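## Task

Take the cardboard tube from the desk and set it down on the floor of the desk's tray so that no part sticks out past the tray walls. At the end the tray has to lie flat with nearly all of it on the desk, the gripper must have released the tube and the robot must have moved away, and the robot must not have toppled or be left leaning. It only counts if the tube stays there without the robot holding it.

## Robot and tools

Robot: a wheeled base with a central column, a tilting head and two 6-joint arms (left_, right_), each ending in a two-finger gripper. Folded it is 0.73 m long, 0.62 m wide, 1.88 m tall, front 0.40 m ahead of the column. The base drives forward/back and turns in place only, never sideways. Loose objects may occasionally get nudged by something else.

Frames: base frame has its origin on the floor under the column, x forward, y left, z up, metres. left_hand and right_hand are reported in it: the point where the fingers join (tips 8 mm further). Hand z axis = finger direction (quat_wxyz maps (0,0,1) onto it), y axis = opening direction. Odometry frame = base frame at scene start; base_odometry counts wheel turns only, so slip shows as travel. Heading is +left, range -3.142 to 3.142.

execute_actions: arguments actions (list with one action, or empty to just read state and pictures) and cameras (names from cam_head_left, cam_head_right, cam_left_wrist, cam_right_wrist, nav_camera, all; null/omitted = all, [] = none). An action may hold:
- base: exactly one of {translate_m: d}, a relative straight drive in metres, + forward, -3 to 3; or {rotate_rad: d}, a relative turn in radians, + counter-clockwise (left), -3.2 to 3.2. Both are offsets from where the base last reported itself.
- joints: a single dictionary for both arms plus head, keyed by joint name, each value an absolute target. head_tilt_rad -0.61 to 1.308 (0 level, + down). Per arm: joint1 -2.879 to 2.879, joint2 0 to 3.141, joint3 0 to 3.019, joint4 -1.692 to 1.57, joint5 -1.57 to 1.57 (+ swings hand to robot's right), joint6 -2.094 to 2.094 (+ clockwise seen from behind), all radians; gripper_m 0 to 0.093, metres between fingertips. Joint1 + moves the hand forward-down toward the robot's left.
- speeds: optional caps for this action, translate_m 0.05-0.8 m/s, rotate_rad 0.1-1 rad/s (defaults are the maxima). Speeds do not slow arms.
Motions start together. Unknown keys or out-of-range values reject the whole call. A base move needing more than 8.667 s is rejected; no action runs past 15 s. Omitted joints may keep pushing toward older targets.

Arm geometry (typical): left joint1 -1.57 or right joint1 1.57 with joints 5, 6 at 0 puts the arm in a forward vertical plane 0.23 m beside the column. With a = j2-0.35, b = 1.05+j2-j3, c = b-j4: hand ahead = 0.12+0.39 sin a+0.38 cos b+0.25 cos c, up = 1.46+0.39 cos a-0.38 sin b-0.25 sin c; c = 1.57 is fingers pointing down. E.g. j2,j3,j4 = 0.93,0.78,0.14 gives 0.60 ahead, 1.21 up. Real hands sit up to ~5 cm lower/nearer (about 12 cm under heavy or far loads); trust the reported hand position. Reach ~1 m from shoulder, lowest ~0.47 m up; floor unreachable. Light loads (<=0.3 kg) are fine fingers-down 0.65-1.6 m up out to 0.6 m ahead; heavier ones need the hand closer and lower.

Gripper: fingers 7 cm long, outer span 1 cm over opening at tips, 5 cm at base; housing 10x7 cm; wrist camera sticks 11 cm out on one side. To grip, command an opening smaller than the object; off_target is then expected. An opening staying 0.002 m or more above target means something is held. Opening against walls can lift that object.

Result lines: base_status and joint_status per motion: done, off_target (stopped short, may still push), contact_stop (base only, wheel stalled; back up 0.05 m before retrying or turning), time_out, not_followed / "joint command not followed" with a cause line (a self-collision check withheld arm targets; move the offending joints at least 0.05 rad back, or move the other arm). on_its_own lists uncommanded behaviour; "held at" is the held target. turned_by_wheels vs turned_by_imu differing by over ~4% and 0.05 rad means a hit or slip. base_tilt in degrees (+forward, +right); a forward drop of 0.5 or more while moving means leaning back, so reverse 0.05 m. motor_effort lists wheel motors (+ pushes forward), brackets = peak. wheel_motors_off = 1 after ~3 s of hard pushing (motors off 2 s, base loose). Joint torques and motor temperatures per arm; MOTOR HOT appears from 85 °C, and at 100 °C the arm drops (OVER-TEMPERATURE FAULT, limit_stop_at_motor_heat).

Practical cautions: targets within ~0.03 rad (0.08 for joints 2, 3) may not move a joint. For gentle contact, step ~0.05 rad per call from your last target. A blocked arm keeps pushing and heats; relieve it by sending its current joint positions back as targets (a held load then sags slightly). A desk top 0.30-1.20 m high can slide over the base housing and strike the column. Never let the arms collide or press on each other. Avoid drops, slams and hard shoves; lower the item onto the tray floor, open the gripper, lift clear and back away before ending.

wait: seconds 0 to 10; nothing new commanded, returns state and pictures.
zoom_image: camera plus region [x0, y0, x1, y1] in that camera's latest image pixels, at most 504x504 (head and nav images 896x504, wrist 504x504 fisheye).
finished_scene: scene number (1 or 2); ends that scene irreversibly and reports success.

Each tool is called after "Request:" as a command line: name --argument value for each argument, lists and objects as JSON in quotes; but a table of rows of numbers goes row by row, as --pt "numbers of a row", without its own name.

## Session

I'll start by looking at the scene.

Request:
execute_actions --actions '[]'

Scene clock: 0.00 s.
Joint torques (N m, as the arm reports them, + toward a larger angle): no reading
Motor temperatures (°C, as the motors report them): left_arm=[30 28 29 28 29 30] | right_arm=[29 27 29 30 29 31]
base_odometry: x=+0.000 y=+0.000 heading=+0.000 (m, m, rad; odometry frame)
turned_by_wheels: +0.000 (rad since the last result)
turned_by_imu: +0.000 (rad since the last result)
base_tilt: forward=+0.0 right=+0.0 (deg)
base_status: not commanded
joint_positions: head_tilt_rad=+0.889 left_joint1_rad=-1.579 left_joint2_rad=+0.881 left_joint3_rad=+0.365 left_joint4_rad=-0.947 left_joint5_rad=+0.000 left_joint6_rad=+0.039 left_gripper_m=+0.094 right_joint1_rad=+1.569 right_joint2_rad=+0.865 right_joint3_rad=+0.399 right_joint4_rad=-0.974 right_joint5_rad=+0.039 right_joint6_rad=+0.039 right_gripper_m=+0.094
joint_status: not commanded
wheel_motors_off: 0
motor_effort: left_wheel=+0 right_wheel=+2 (%)
left_hand: x=+0.1247 y=+0.2231 z=+1.2602 quat_wxyz=(+0.452, -0.021, -0.892, +0.011) (m; base frame)
right_hand: x=+0.1421 y=-0.2325 z=+1.2595 quat_wxyz=(+0.441, -0.009, -0.897, +0.027) (m; base frame)
pictures: cam_head_left, cam_head_right, cam_left_wrist, cam_right_wrist, nav_camera
Images, in order (width x height): cam_head_left 896x504, cam_head_right 896x504, cam_left_wrist 504x504, cam_right_wrist 504x504, nav_camera 896x504.

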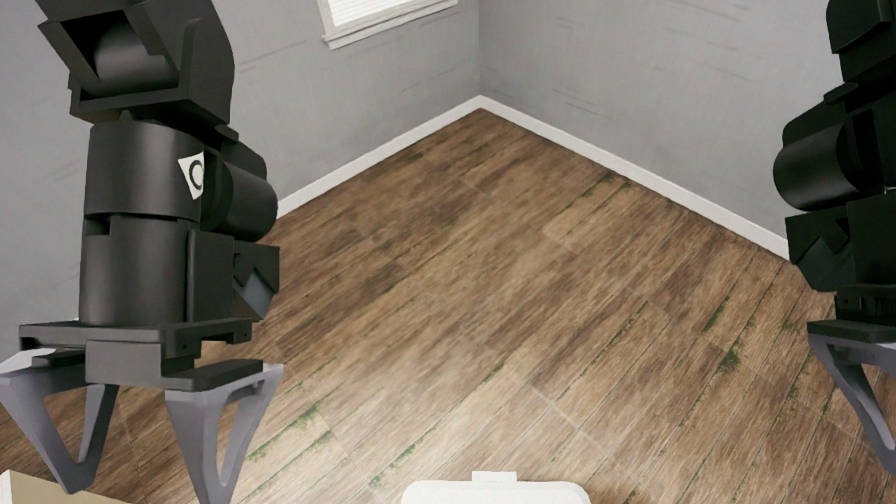

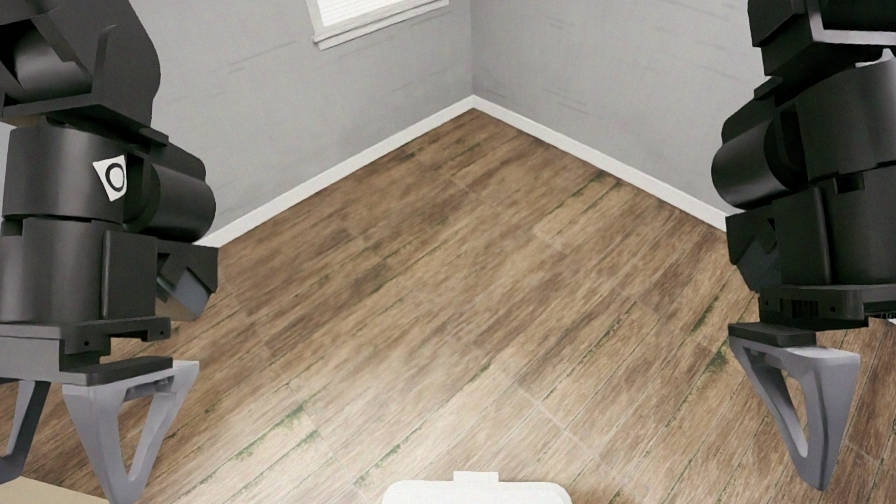

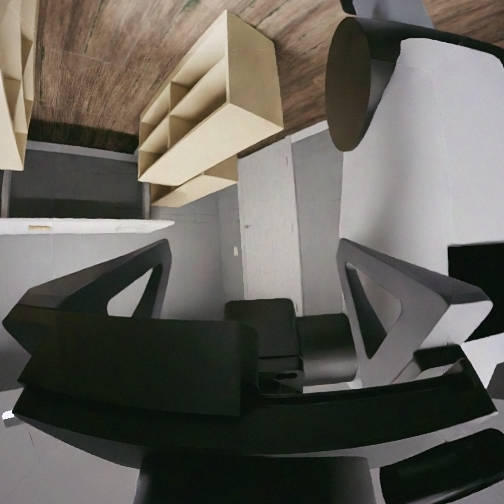

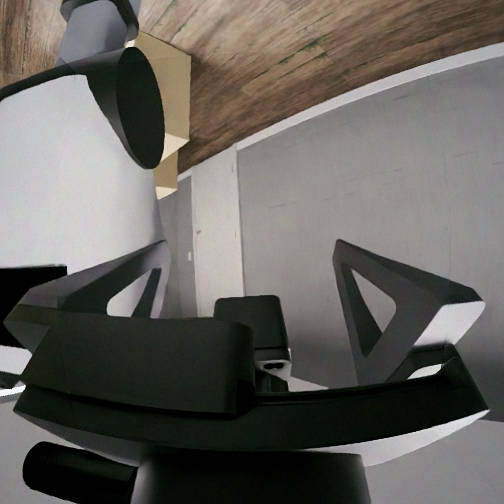

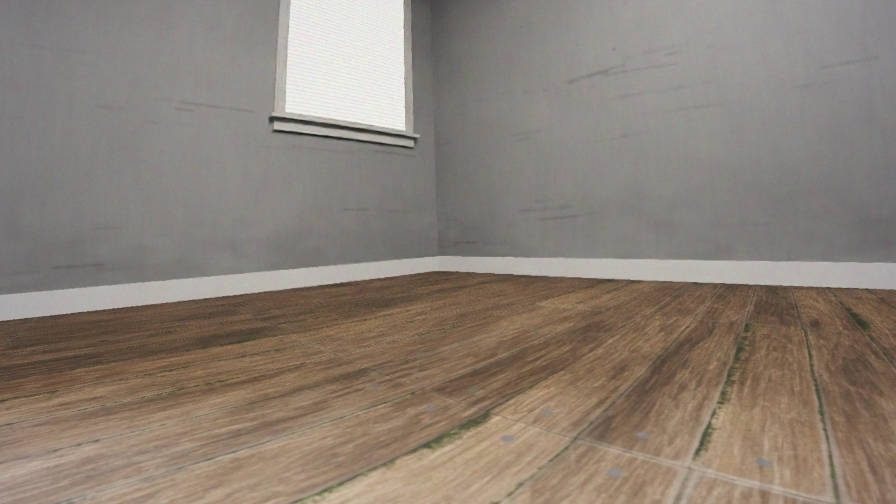

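Request:
zoom_image --camera "cam_left_wrist" --region '[0, 0, 300, 300]'

Request:
zoom_image --camera "cam_head_left" --region '[0, 380, 220, 504]'

Region (0, 0, 300, 300) of cam_left_wrist's 504x504 image, scaled by 1.680, with more detail than that image has.

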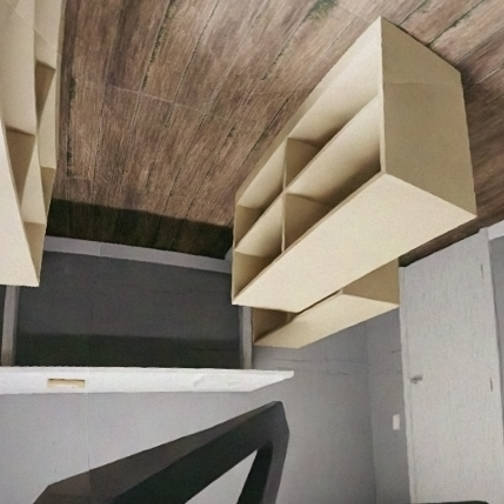

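Region (0, 380, 220, 504) of cam_head_left's 896x504 image, scaled by 2.291, with more detail than that image has; it fills the top 284 rows of this view, and the rest is white.

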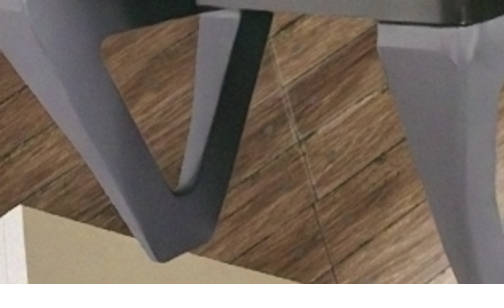

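Request:
execute_actions --actions '[{"base": {"rotate_rad": 2.3}, "joints": {"head_tilt_rad": 0.55}}]' --cameras '["cam_head_left", "cam_head_right", "nav_camera"]'

Scene clock: 40.90 s.
Joint torques (N m, as the arm reports them, + toward a larger angle): left_arm=[-0.59 -7.69 -0.97 -1.2  -0.07  0.04] | right_arm=[ 1.47 -4.55 -0.85 -1.41 -0.02  0.  ]
Motor temperatures (°C, as the motors report them): left_arm=[30 28 29 28 29 30] | right_arm=[29 28 29 30 29 31]
base_odometry: x=+0.000 y=+0.000 heading=+2.299 (m, m, rad; odometry frame)
turned_by_wheels: +2.299 (rad since the last result)
turned_by_imu: +2.297 (rad since the last result)
base_tilt: forward=+0.0 right=+0.0 (deg)
base_status: done
joint_positions: head_tilt_rad=+0.568 left_joint1_rad=-1.579 left_joint2_rad=+0.881 left_joint3_rad=+0.365 left_joint4_rad=-0.947 left_joint5_rad=+0.000 left_joint6_rad=+0.039 left_gripper_m=+0.094 right_joint1_rad=+1.569 right_joint2_rad=+0.865 right_joint3_rad=+0.399 right_joint4_rad=-0.974 right_joint5_rad=+0.039 right_joint6_rad=+0.039 right_gripper_m=+0.094
joint_status: all done
wheel_motors_off: 0
motor_effort: left_wheel=-5(44) right_wheel=+6(39) (%)
left_hand: x=+0.1247 y=+0.2231 z=+1.2602 quat_wxyz=(+0.452, -0.021, -0.892, +0.011) (m; base frame)
right_hand: x=+0.1421 y=-0.2325 z=+1.2595 quat_wxyz=(+0.441, -0.009, -0.897, +0.027) (m; base frame)
pictures: cam_head_left, cam_head_right, nav_camera
camera_calibration (this result's frames):
cam_head_left: T_world_to_cam=[[0.0610622, -0.996246, -0.0613578, 0.11801], [-0.521641, 0.0205578, -0.852917, 1.33682], [0.850977, 0.0840878, -0.518428, 0.673089], [0, 0, 0, 1]] pos_world=[0.11735, 0.0334868, 1.49638]
cam_head_right: T_world_to_cam=[[0.060409, -0.996837, -0.0516349, 0.0523724], [-0.521251, 0.0126122, -0.85331, 1.338], [0.851263, 0.0784623, -0.518841, 0.670335], [0, 0, 0, 1]] pos_world=[0.123637, -0.0172644, 1.49223]
Images, in order (width x height): cam_head_left 896x504, cam_head_right 896x504, nav_camera 896x504.

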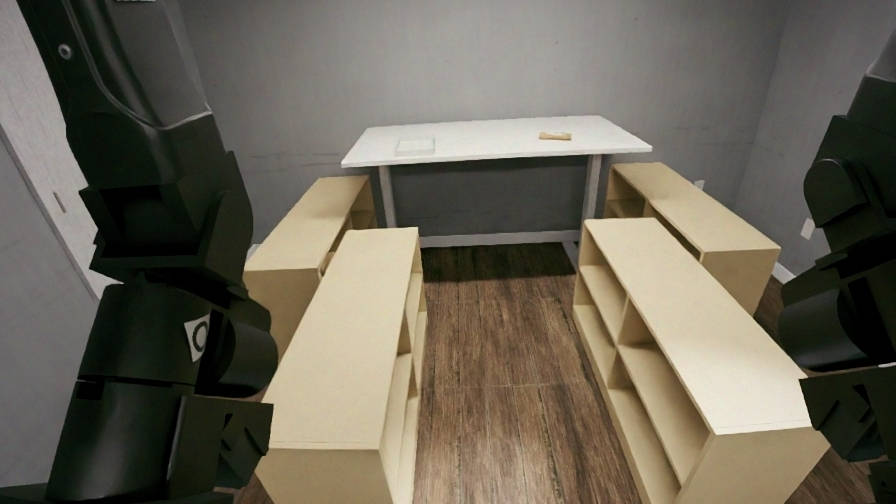

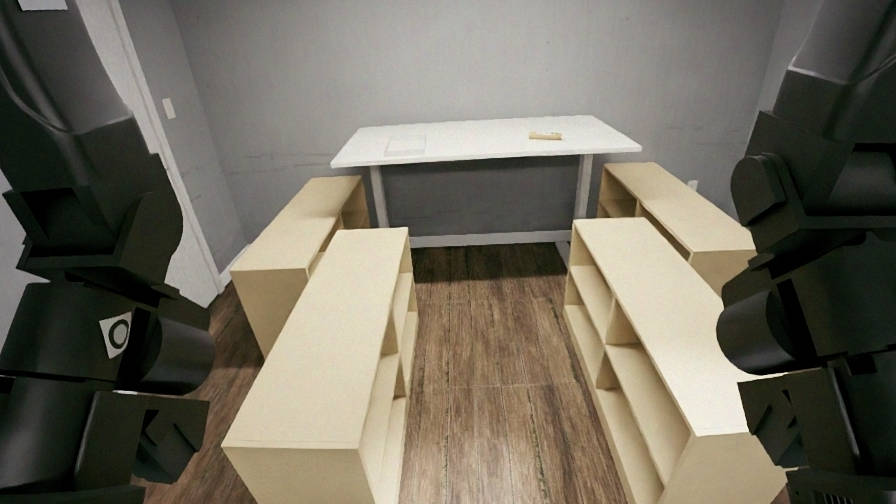

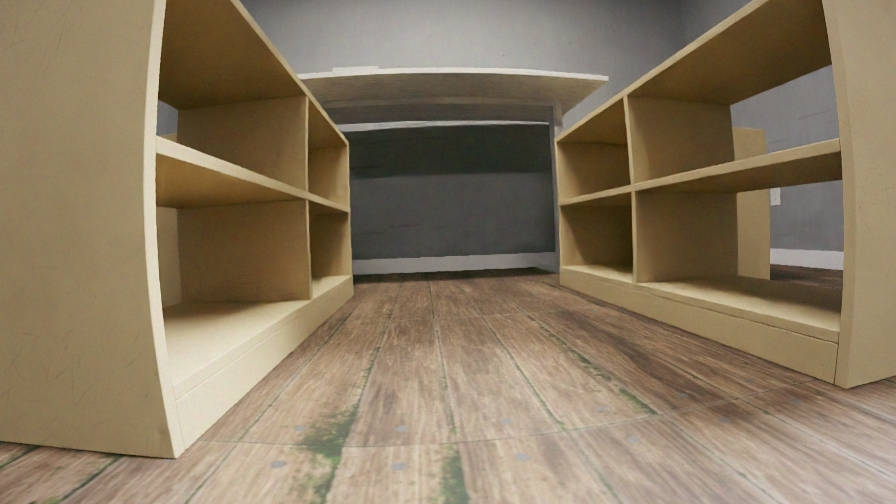

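Request:
zoom_image --camera "cam_head_left" --region '[330, 100, 670, 260]'

Request:
zoom_image --camera "nav_camera" --region '[280, 220, 640, 330]'

Region (330, 100, 670, 260) of cam_head_left's 896x504 image, scaled by 1.482, with more detail than that image has; it fills the top 237 rows of this view, and the rest is white.

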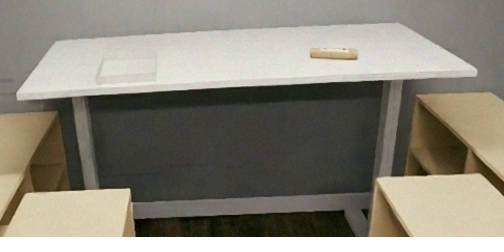

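Region (280, 220, 640, 330) of nav_camera's 896x504 image, scaled by 1.400, with more detail than that image has; it fills the top 154 rows of this view, and the rest is white.

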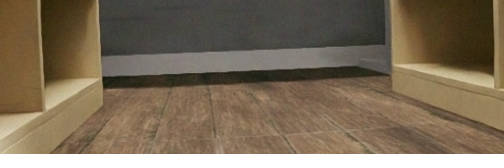

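Request:
execute_actions --actions '[{"base": {"rotate_rad": -0.55}}]' --cameras '[]'

Request:
execute_actions --actions '[{"base": {"translate_m": 0.31}}]' --cameras '[]'

Request:
execute_actions --actions '[{"base": {"rotate_rad": 0.585}, "joints": {"head_tilt_rad": 0.75}}]' --cameras '["cam_head_left", "cam_head_right", "nav_camera"]'

Scene clock: 162.93 s.
Joint torques (N m, as the arm reports them, + toward a larger angle): left_arm=[-0.73 -7.77 -1.   -1.18 -0.07  0.04] | right_arm=[ 2.   -4.89 -0.96 -1.31 -0.01  0.01]
Motor temperatures (°C, as the motors report them): left_arm=[30 29 29 28 29 30] | right_arm=[29 28 29 30 29 31]
base_odometry: x=+0.000 y=+0.000 heading=+1.750 (m, m, rad; odometry frame)
turned_by_wheels: -0.549 (rad since the last result)
turned_by_imu: -0.553 (rad since the last result)
base_tilt: forward=+0.0 right=+0.0 (deg)
base_status: done
joint_positions: head_tilt_rad=+0.568 left_joint1_rad=-1.579 left_joint2_rad=+0.881 left_joint3_rad=+0.365 left_joint4_rad=-0.947 left_joint5_rad=+0.000 left_joint6_rad=+0.039 left_gripper_m=+0.094 right_joint1_rad=+1.569 right_joint2_rad=+0.865 right_joint3_rad=+0.399 right_joint4_rad=-0.974 right_joint5_rad=+0.039 right_joint6_rad=+0.039 right_gripper_m=+0.094
joint_status: not commanded
wheel_motors_off: 0
motor_effort: left_wheel=+2(20) right_wheel=-4(28) (%)
left_hand: x=+0.1247 y=+0.2231 z=+1.2602 quat_wxyz=(+0.452, -0.021, -0.892, +0.011) (m; base frame)
right_hand: x=+0.1421 y=-0.2325 z=+1.2595 quat_wxyz=(+0.441, -0.009, -0.897, +0.027) (m; base frame)
pictures: none
No camera images: the call's "cameras" was empty. Leave "cameras" out to get every camera's image.

Scene clock: 164.90 s.
Joint torques (N m, as the arm reports them, + toward a larger angle): left_arm=[-0.66 -7.85 -1.13 -1.14 -0.09  0.04] | right_arm=[ 1.61 -4.44 -1.   -1.38 -0.02  0.01]
Motor temperatures (°C, as the motors report them): left_arm=[30 29 29 28 29 30] | right_arm=[29 28 29 30 29 31]
base_odometry: x=-0.056 y=+0.305 heading=+1.753 (m, m, rad; odometry frame)
turned_by_wheels: +0.002 (rad since the last result)
turned_by_imu: +0.001 (rad since the last result)
base_tilt: forward=+0.0 right=+0.0 (deg)
base_status: done
joint_positions: head_tilt_rad=+0.567 left_joint1_rad=-1.579 left_joint2_rad=+0.881 left_joint3_rad=+0.366 left_joint4_rad=-0.947 left_joint5_rad=+0.000 left_joint6_rad=+0.039 left_gripper_m=+0.094 right_joint1_rad=+1.569 right_joint2_rad=+0.864 right_joint3_rad=+0.401 right_joint4_rad=-0.974 right_joint5_rad=+0.039 right_joint6_rad=+0.039 right_gripper_m=+0.094
joint_status: not commanded
wheel_motors_off: 0
motor_effort: left_wheel=+0(67) right_wheel=-1(60) (%)
left_hand: x=+0.1253 y=+0.2231 z=+1.2600 quat_wxyz=(+0.452, -0.021, -0.892, +0.011) (m; base frame)
right_hand: x=+0.1429 y=-0.2325 z=+1.2592 quat_wxyz=(+0.440, -0.009, -0.897, +0.027) (m; base frame)
pictures: none
No camera images: the call's "cameras" was empty. Leave "cameras" out to get every camera's image.

Scene clock: 167.00 s.
Joint torques (N m, as the arm reports them, + toward a larger angle): left_arm=[-0.97 -7.74 -1.05 -1.13 -0.06  0.03] | right_arm=[ 1.77 -4.88 -0.92 -1.45 -0.04  0.02]
Motor temperatures (°C, as the motors report them): left_arm=[30 29 29 28 29 30] | right_arm=[29 28 29 30 29 31]
base_odometry: x=-0.056 y=+0.305 heading=+2.336 (m, m, rad; odometry frame)
turned_by_wheels: +0.584 (rad since the last result)
turned_by_imu: +0.581 (rad since the last result)
base_tilt: forward=+0.0 right=+0.0 (deg)
base_status: done
joint_positions: head_tilt_rad=+0.752 left_joint1_rad=-1.579 left_joint2_rad=+0.881 left_joint3_rad=+0.366 left_joint4_rad=-0.947 left_joint5_rad=+0.000 left_joint6_rad=+0.039 left_gripper_m=+0.094 right_joint1_rad=+1.569 right_joint2_rad=+0.864 right_joint3_rad=+0.400 right_joint4_rad=-0.974 right_joint5_rad=+0.039 right_joint6_rad=+0.039 right_gripper_m=+0.094
joint_status: all done
wheel_motors_off: 0
motor_effort: left_wheel=-5(53) right_wheel=+6(40) (%)
left_hand: x=+0.1253 y=+0.2231 z=+1.2600 quat_wxyz=(+0.452, -0.021, -0.892, +0.011) (m; base frame)
right_hand: x=+0.1427 y=-0.2325 z=+1.2593 quat_wxyz=(+0.441, -0.009, -0.897, +0.027) (m; base frame)
pictures: cam_head_left, cam_head_right, nav_camera
camera_calibration (this result's frames):
cam_head_left: T_world_to_cam=[[0.048783, -0.996246, -0.0715094, 0.134258], [-0.66912, 0.0205578, -0.74287, 1.17472], [0.741552, 0.0840878, -0.665605, 0.905213], [0, 0, 0, 1]] pos_world=[0.108215, 0.0334868, 1.48478]
cam_head_right: T_world_to_cam=[[0.0499227, -0.996837, -0.0618315, 0.0685994], [-0.668808, 0.0126122, -0.743328, 1.176], [0.741757, 0.0784623, -0.666063, 0.902533], [0, 0, 0, 1]] pos_world=[0.113634, -0.0172644, 1.47954]
Images, in order (width x height): cam_head_left 896x504, cam_head_right 896x504, nav_camera 896x504.

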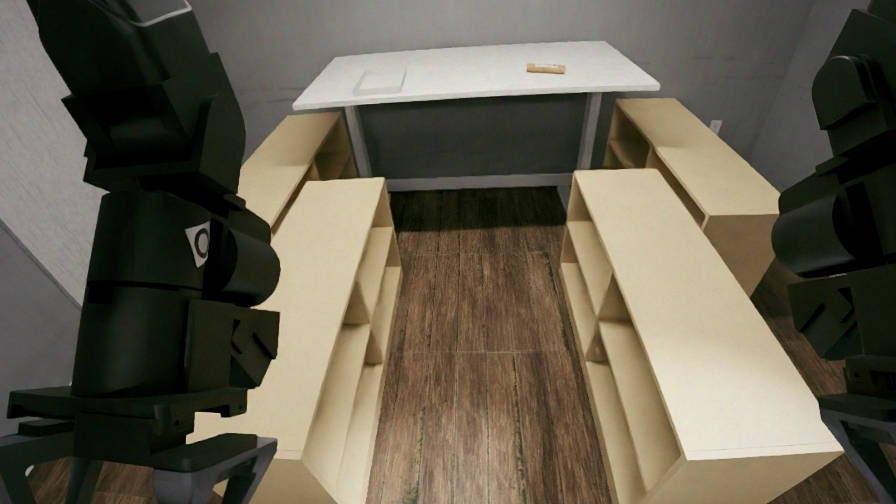

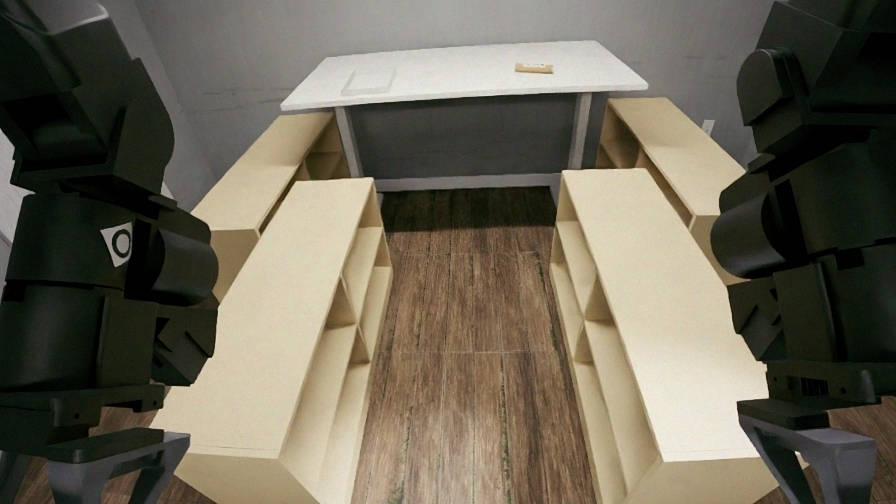

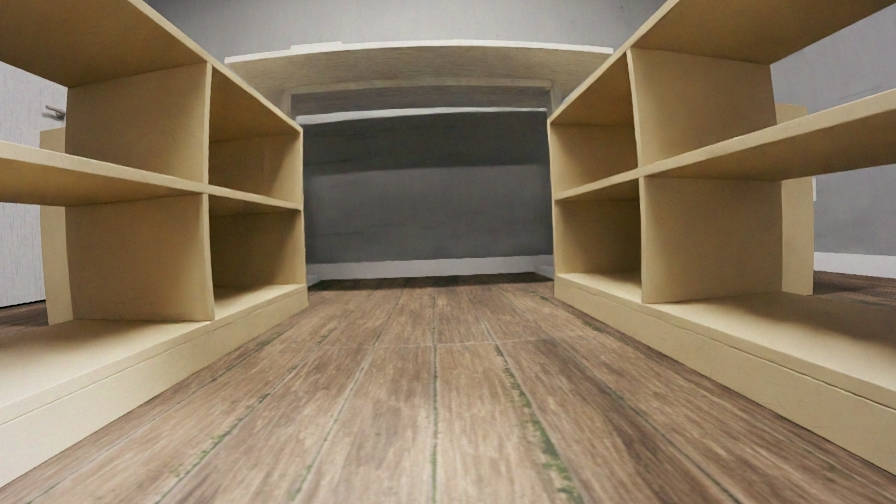

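Request:
execute_actions --actions '[{"base": {"translate_m": 1.42}, "joints": {"head_tilt_rad": 1.0, "left_joint2_rad": 0.5, "left_joint3_rad": 1.2, "left_joint4_rad": -0.6, "right_joint2_rad": 0.1, "right_joint3_rad": 0.8, "right_joint4_rad": -0.3}, "speeds": {"translate_m": 0.6}}]'

Scene clock: 291.07 s.
Joint torques (N m, as the arm reports them, + toward a larger angle): left_arm=[ -0.46 -14.71  11.98   1.43  -0.06   0.03] | right_arm=[ 1.66 -5.03 10.71  2.92 -0.02  0.01]
Motor temperatures (°C, as the motors report them): left_arm=[30 29 31 28 29 30] | right_arm=[29 29 31 30 29 31]
base_odometry: x=-1.040 y=+1.329 heading=+2.337 (m, m, rad; odometry frame)
turned_by_wheels: +0.001 (rad since the last result)
turned_by_imu: -0.003 (rad since the last result)
base_tilt: forward=+0.0 right=+0.0 (deg)
base_status: done
joint_positions: head_tilt_rad=+1.001 left_joint1_rad=-1.579 left_joint2_rad=+0.491 left_joint3_rad=+1.155 left_joint4_rad=-0.604 left_joint5_rad=+0.000 left_joint6_rad=+0.039 left_gripper_m=+0.094 right_joint1_rad=+1.569 right_joint2_rad=+0.098 right_joint3_rad=+0.793 right_joint4_rad=-0.318 right_joint5_rad=+0.039 right_joint6_rad=+0.039 right_gripper_m=+0.094
joint_status: all done
wheel_motors_off: 0
motor_effort: left_wheel=+1(57) right_wheel=+0(63) (%)
left_hand: x=+0.6691 y=+0.2225 z=+1.4890 quat_wxyz=(-0.288, -0.020, -0.958, -0.002) (m; base frame)
right_hand: x=+0.5805 y=-0.2325 z=+1.5444 quat_wxyz=(-0.435, -0.026, -0.900, +0.010) (m; base frame)
pictures: cam_head_left, cam_head_right, cam_left_wrist, cam_right_wrist, nav_camera
camera_calibration (this result's frames):
cam_head_left: T_world_to_cam=[[0.0296985, -0.996246, -0.0813104, 0.150305], [-0.831263, 0.0205578, -0.555499, 0.894273], [0.555085, 0.0840878, -0.827532, 1.1639], [0, 0, 0, 1]] pos_world=[0.0928466, 0.0334868, 1.47216]
cam_head_right: T_world_to_cam=[[0.0331833, -0.996837, -0.0722099, 0.0854192], [-0.831074, 0.0126122, -0.556019, 0.895658], [0.555171, 0.0784623, -0.828027, 1.16129], [0, 0, 0, 1]] pos_world=[0.0968111, -0.0172644, 1.46575]
cam_left_wrist: T_world_to_cam=[[-0.0483418, -0.998216, -0.0350427, 0.311736], [-0.997521, 0.0464527, 0.0528528, 0.585577], [-0.0511307, 0.0375108, -0.997987, 1.63817], [0, 0, 0, 1]] pos_world=[0.682957, 0.222529, 1.61485]
cam_right_wrist: T_world_to_cam=[[-0.0497893, -0.99875, 0.00430133, -0.207095], [-0.959691, 0.0466485, -0.277159, 0.997085], [0.276612, -0.0179275, -0.960815, 1.44289], [0, 0, 0, 1]] pos_world=[0.547463, -0.227482, 1.66359]
Images, in order (width x height): cam_head_left 896x504, cam_head_right 896x504, cam_left_wrist 504x504, cam_right_wrist 504x504, nav_camera 896x504.

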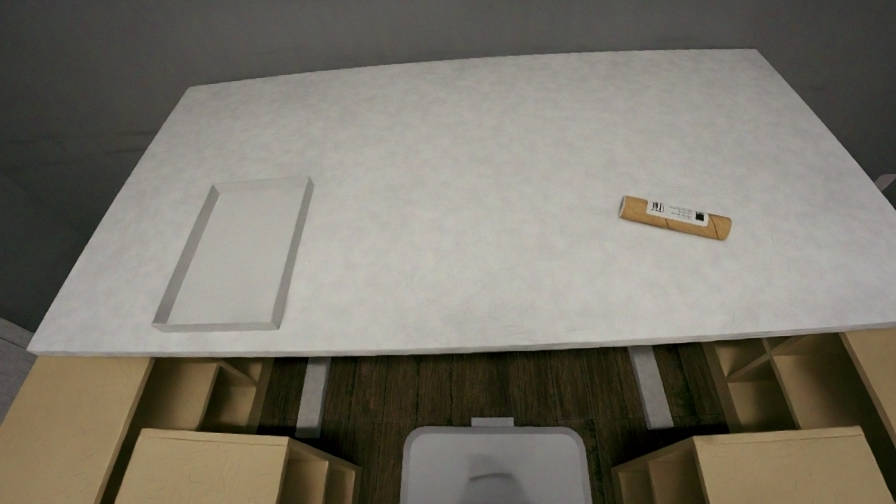

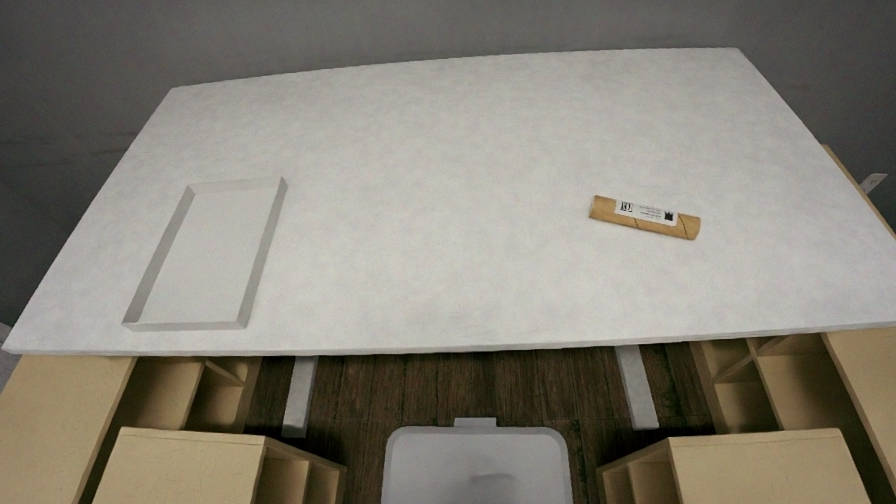

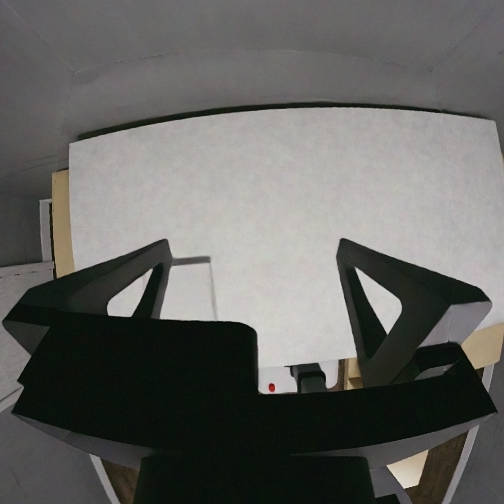

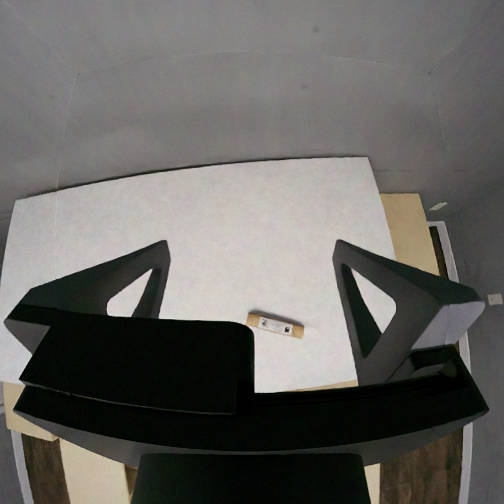

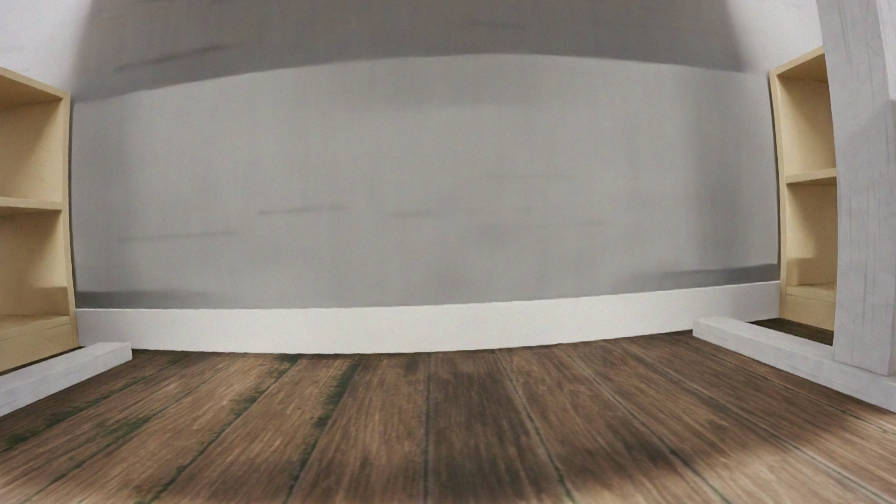

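Request:
zoom_image --camera "cam_head_left" --region '[600, 180, 760, 260]'

Request:
zoom_image --camera "cam_head_right" --region '[570, 180, 730, 260]'

Request:
zoom_image --camera "cam_head_left" --region '[140, 165, 340, 365]'

Request:
zoom_image --camera "cam_head_right" --region '[110, 165, 310, 365]'

Region (600, 180, 760, 260) of cam_head_left's 896x504 image, scaled by 3.150, with more detail than that image has.

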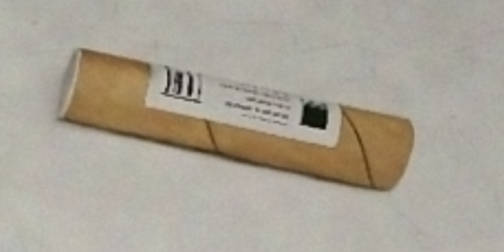

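Region (570, 180, 730, 260) of cam_head_right's 896x504 image, scaled by 3.150, with more detail than that image has.

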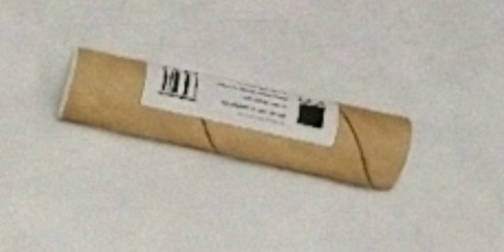

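Region (140, 165, 340, 365) of cam_head_left's 896x504 image, scaled by 2.520, with more detail than that image has.

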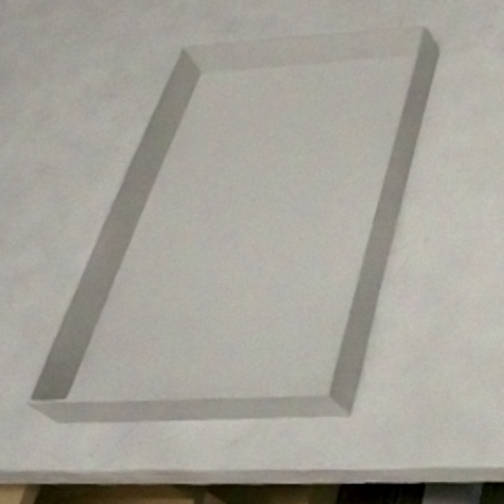

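Region (110, 165, 310, 365) of cam_head_right's 896x504 image, scaled by 2.520, with more detail than that image has.

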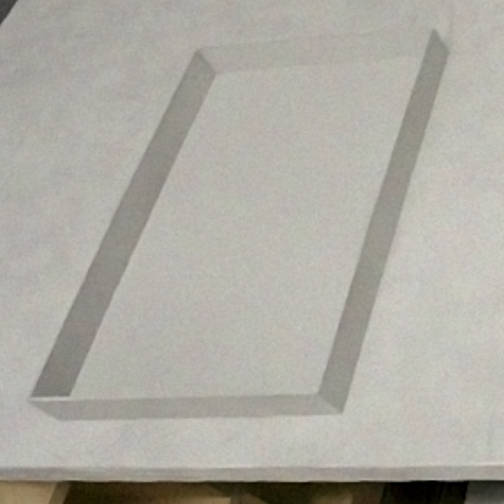

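Request:
execute_actions --actions '[{"base": {"rotate_rad": -0.25}, "joints": {"left_joint1_rad": -2.367, "left_joint2_rad": 1.703, "left_joint3_rad": 1.6, "left_joint4_rad": -0.568, "left_joint5_rad": -0.667, "left_joint6_rad": 1.15, "right_joint4_rad": 1.4, "right_joint5_rad": 0.8}, "speeds": {"rotate_rad": 0.4}}]' --cameras '["cam_head_left", "cam_head_right", "cam_left_wrist"]'

Scene clock: 413.03 s.
Joint torques (N m, as the arm reports them, + toward a larger angle): left_arm=[ -9.49 -18.16   4.94   0.2   -0.15   0.12] | right_arm=[ 1.38 -3.73  9.78  1.53 -0.38 -0.04]
Motor temperatures (°C, as the motors report them): left_arm=[30 31 41 28 29 30] | right_arm=[29 29 38 30 29 31]
base_odometry: x=-1.040 y=+1.329 heading=+2.089 (m, m, rad; odometry frame)
turned_by_wheels: -0.249 (rad since the last result)
turned_by_imu: -0.248 (rad since the last result)
base_tilt: forward=+0.0 right=+0.0 (deg)
base_status: done
joint_positions: head_tilt_rad=+1.001 left_joint1_rad=-2.380 left_joint2_rad=+1.702 left_joint3_rad=+1.585 left_joint4_rad=-0.565 left_joint5_rad=-0.663 left_joint6_rad=+1.144 left_gripper_m=+0.094 right_joint1_rad=+1.569 right_joint2_rad=+0.098 right_joint3_rad=+0.793 right_joint4_rad=+1.384 right_joint5_rad=+0.797 right_joint6_rad=+0.039 right_gripper_m=+0.094
joint_status: all done
wheel_motors_off: 0
motor_effort: left_wheel=+2(39) right_wheel=-4(59) (%)
left_hand: x=+0.5504 y=-0.1946 z=+1.0972 quat_wxyz=(-0.007, -0.724, -0.690, +0.005) (m; base frame)
right_hand: x=+0.4879 y=-0.3481 z=+1.8640 quat_wxyz=(-0.890, -0.378, -0.238, +0.087) (m; base frame)
pictures: cam_head_left, cam_head_right, cam_left_wrist
camera_calibration (this result's frames):
cam_head_left: T_world_to_cam=[[0.0296984, -0.996246, -0.0813104, 0.150305], [-0.831263, 0.0205578, -0.555499, 0.894273], [0.555085, 0.0840878, -0.827532, 1.1639], [0, 0, 0, 1]] pos_world=[0.0928466, 0.0334868, 1.47216]
cam_head_right: T_world_to_cam=[[0.0331833, -0.996837, -0.0722099, 0.0854192], [-0.831074, 0.0126122, -0.556019, 0.895658], [0.555171, 0.0784623, -0.828027, 1.16129], [0, 0, 0, 1]] pos_world=[0.0968111, -0.0172644, 1.46575]
cam_left_wrist: T_world_to_cam=[[-0.997593, 0.067733, -0.0148699, 0.583719], [0.0465512, 0.813031, 0.580357, -0.497042], [0.051399, 0.578268, -0.814226, 1.10391], [0, 0, 0, 1]] pos_world=[0.548712, -0.273779, 1.19597]
Images, in order (width x height): cam_head_left 896x504, cam_head_right 896x504, cam_left_wrist 504x504.

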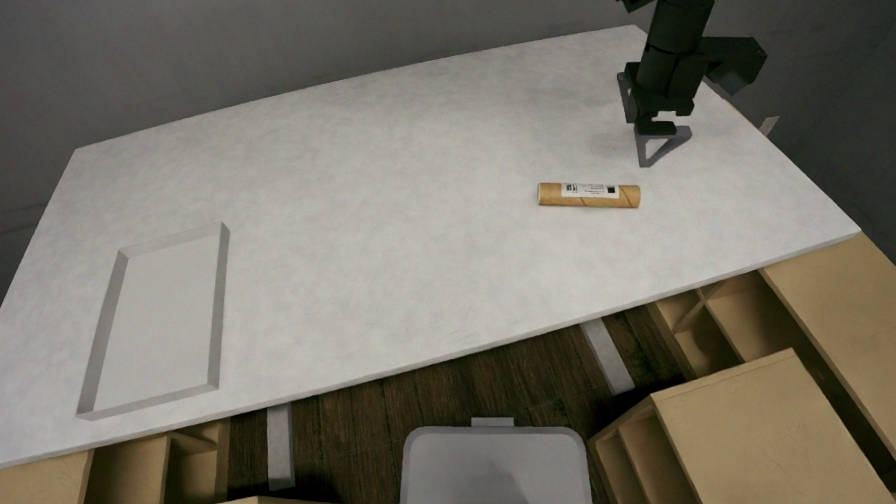

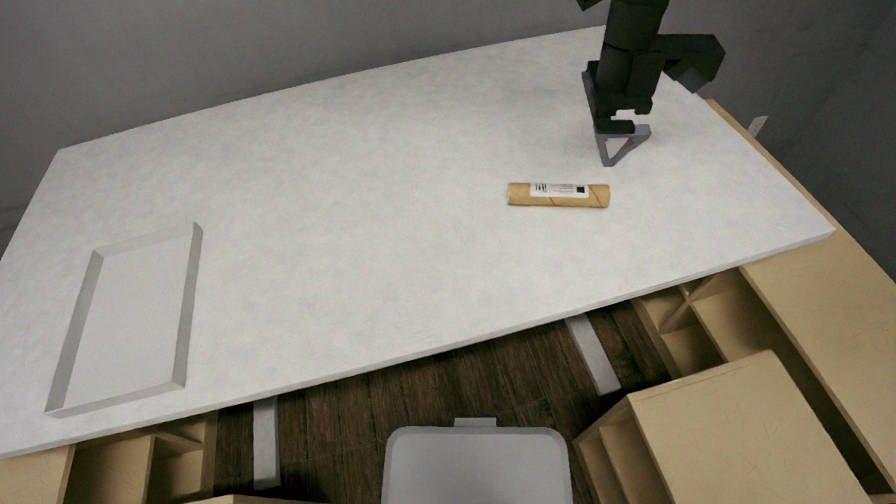

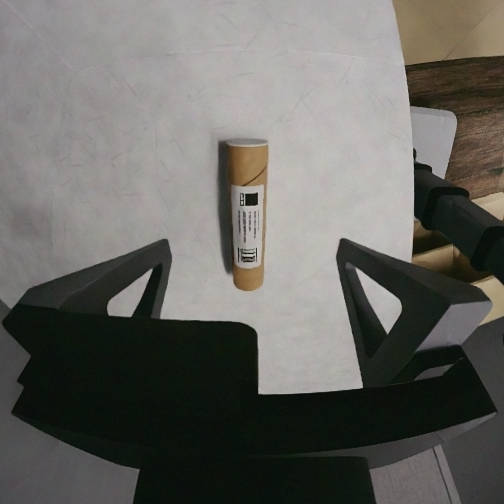

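Request:
zoom_image --camera "cam_left_wrist" --region '[150, 120, 360, 330]'

Request:
zoom_image --camera "cam_head_left" --region '[520, 50, 720, 230]'

Region (150, 120, 360, 330) of cam_left_wrist's 504x504 image, scaled by 2.400, with more detail than that image has.

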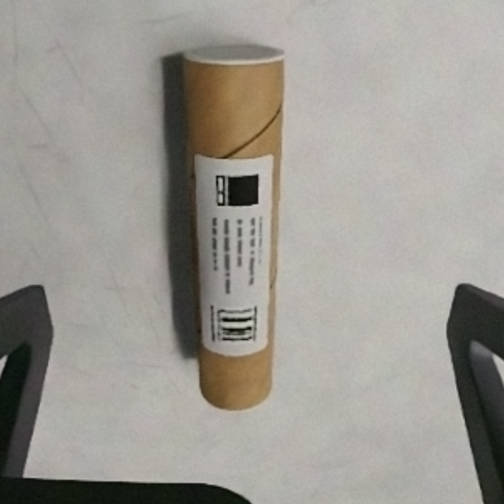

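Region (520, 50, 720, 230) of cam_head_left's 896x504 image, scaled by 2.520, with more detail than that image has; it fills the top 454 rows of this view, and the rest is white.

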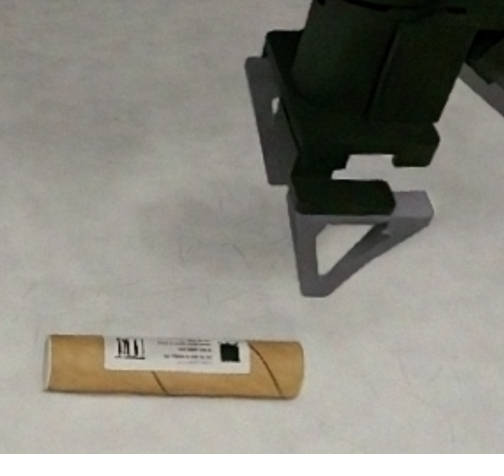

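Request:
execute_actions --actions '[{"joints": {"left_joint1_rad": -2.206, "left_joint2_rad": 1.805, "left_joint3_rad": 1.62, "left_joint4_rad": -0.425, "left_joint5_rad": -0.552, "left_joint6_rad": 1.263, "right_joint3_rad": 0.15, "right_joint4_rad": 1.55}}]' --cameras '["cam_head_left", "cam_left_wrist"]'

Scene clock: 517.07 s.
Joint torques (N m, as the arm reports them, + toward a larger angle): left_arm=[-10.68 -20.78   3.5    0.76   0.14   0.13] | right_arm=[ 1.28 -0.5   7.1   2.45 -0.18 -0.02]
Motor temperatures (°C, as the motors report them): left_arm=[32 33 35 28 29 30] | right_arm=[29 29 39 30 29 31]
base_odometry: x=-1.040 y=+1.329 heading=+2.089 (m, m, rad; odometry frame)
turned_by_wheels: +0.000 (rad since the last result)
turned_by_imu: -0.001 (rad since the last result)
base_tilt: forward=+0.0 right=+0.0 (deg)
base_status: not commanded
joint_positions: head_tilt_rad=+1.001 left_joint1_rad=-2.189 left_joint2_rad=+1.814 left_joint3_rad=+1.612 left_joint4_rad=-0.437 left_joint5_rad=-0.555 left_joint6_rad=+1.255 left_gripper_m=+0.094 right_joint1_rad=+1.569 right_joint2_rad=+0.098 right_joint3_rad=+0.140 right_joint4_rad=+1.532 right_joint5_rad=+0.798 right_joint6_rad=+0.039 right_gripper_m=+0.095
joint_status: all done
wheel_motors_off: 0
motor_effort: left_wheel=+4(5) right_wheel=-6(6) (%)
left_hand: x=+0.5610 y=-0.1248 z=+0.9868 quat_wxyz=(+0.015, -0.720, -0.694, -0.009) (m; base frame)
right_hand: x=+0.4021 y=-0.3485 z=+1.6042 quat_wxyz=(-0.803, -0.345, -0.453, +0.179) (m; base frame)
pictures: cam_head_left, cam_left_wrist
camera_calibration (this result's frames):
cam_head_left: T_world_to_cam=[[0.0296984, -0.996246, -0.0813104, 0.150305], [-0.831263, 0.0205578, -0.555499, 0.894273], [0.555085, 0.0840878, -0.827532, 1.1639], [0, 0, 0, 1]] pos_world=[0.0928466, 0.0334868, 1.47216]
cam_left_wrist: T_world_to_cam=[[-0.998335, 0.0576732, -0.00100009, 0.573335], [0.0446125, 0.78301, 0.620407, -0.532429], [0.0365639, 0.619329, -0.78428, 0.956958], [0, 0, 0, 1]] pos_world=[0.561143, -0.208841, 1.08142]
Images, in order (width x height): cam_head_left 896x504, cam_left_wrist 504x504.

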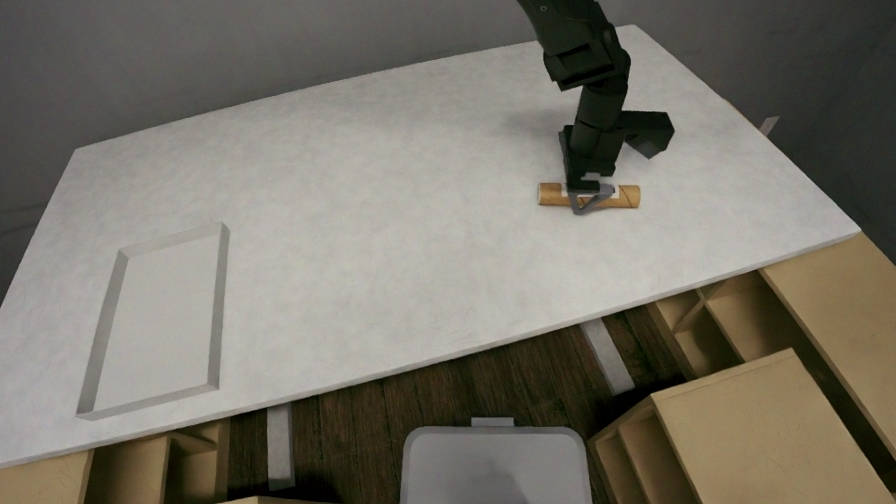

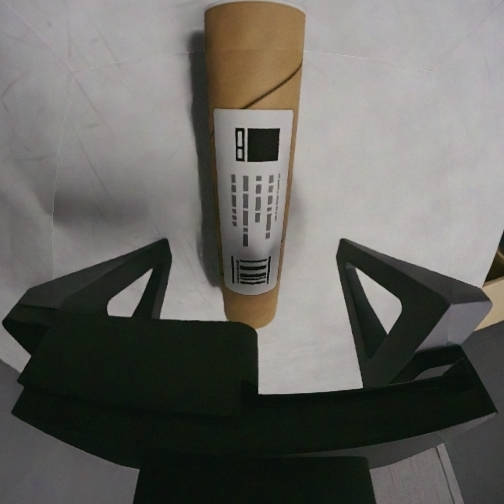

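Request:
zoom_image --camera "cam_left_wrist" --region '[130, 0, 380, 340]'

Request:
zoom_image --camera "cam_head_left" --region '[520, 100, 690, 230]'

Region (130, 0, 380, 340) of cam_left_wrist's 504x504 image, scaled by 1.482, with more detail than that image has; it fills the left 371 columns of this view, and the rest is white.

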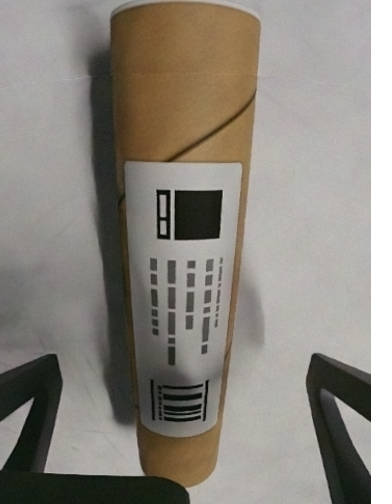

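Region (520, 100, 690, 230) of cam_head_left's 896x504 image, scaled by 2.965, with more detail than that image has; it fills the top 385 rows of this view, and the rest is white.

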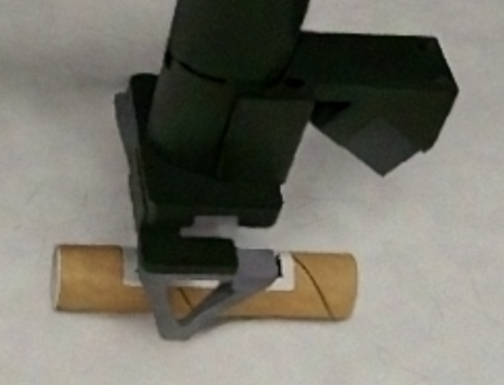

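Request:
execute_actions --actions '[{"joints": {"left_joint2_rad": 1.867, "left_joint3_rad": 1.684, "left_joint5_rad": -0.525}}]' --cameras '["cam_head_left", "cam_left_wrist"]'

Scene clock: 553.97 s.
Joint torques (N m, as the arm reports them, + toward a larger angle): left_arm=[-11.02 -19.22   4.34   0.7    0.19   0.12] | right_arm=[ 0.92 -0.78  6.99  2.4  -0.18 -0.05]
Motor temperatures (°C, as the motors report them): left_arm=[33 34 34 28 29 30] | right_arm=[29 28 37 30 29 31]
base_odometry: x=-1.040 y=+1.329 heading=+2.089 (m, m, rad; odometry frame)
turned_by_wheels: +0.000 (rad since the last result)
turned_by_imu: -0.001 (rad since the last result)
base_tilt: forward=+0.0 right=+0.0 (deg)
base_status: not commanded
joint_positions: head_tilt_rad=+1.001 left_joint1_rad=-2.189 left_joint2_rad=+1.851 left_joint3_rad=+1.670 left_joint4_rad=-0.435 left_joint5_rad=-0.529 left_joint6_rad=+1.255 left_gripper_m=+0.094 right_joint1_rad=+1.569 right_joint2_rad=+0.098 right_joint3_rad=+0.140 right_joint4_rad=+1.532 right_joint5_rad=+0.798 right_joint6_rad=+0.039 right_gripper_m=+0.095
joint_status: all done
wheel_motors_off: 0
motor_effort: left_wheel=+4(5) right_wheel=-6(6) (%)
left_hand: x=+0.5714 y=-0.1391 z=+0.9772 quat_wxyz=(+0.000, -0.716, -0.698, -0.001) (m; base frame)
right_hand: x=+0.4021 y=-0.3485 z=+1.6042 quat_wxyz=(-0.803, -0.345, -0.453, +0.179) (m; base frame)
pictures: cam_head_left, cam_left_wrist
camera_calibration (this result's frames):
cam_head_left: T_world_to_cam=[[0.0296984, -0.996246, -0.0813104, 0.150305], [-0.831263, 0.0205578, -0.555499, 0.894273], [0.555085, 0.0840878, -0.827532, 1.1639], [0, 0, 0, 1]] pos_world=[0.0928466, 0.0334868, 1.47216]
cam_left_wrist: T_world_to_cam=[[-0.998866, 0.0461486, -0.0116824, 0.593644], [0.0301003, 0.802392, 0.596038, -0.480939], [0.0368802, 0.59501, -0.802871, 0.972568], [0, 0, 0, 1]] pos_world=[0.571579, -0.220183, 1.07444]
Images, in order (width x height): cam_head_left 896x504, cam_left_wrist 504x504.

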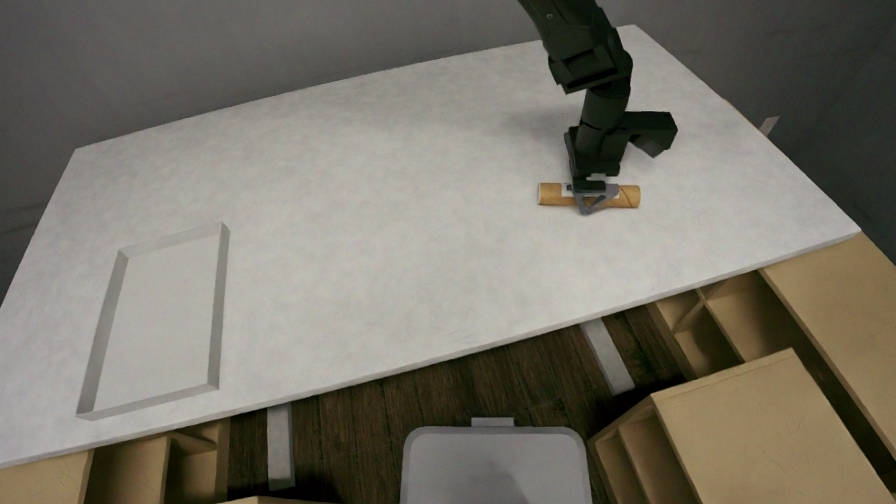

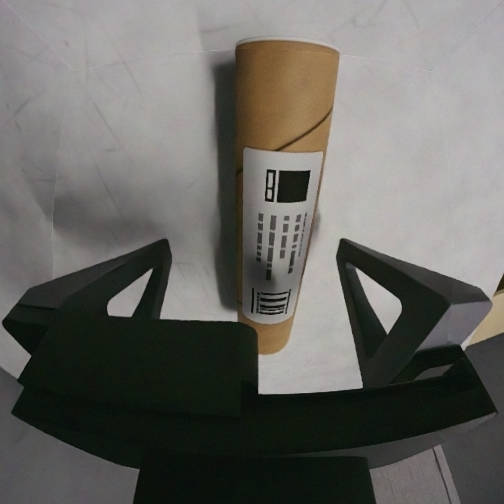

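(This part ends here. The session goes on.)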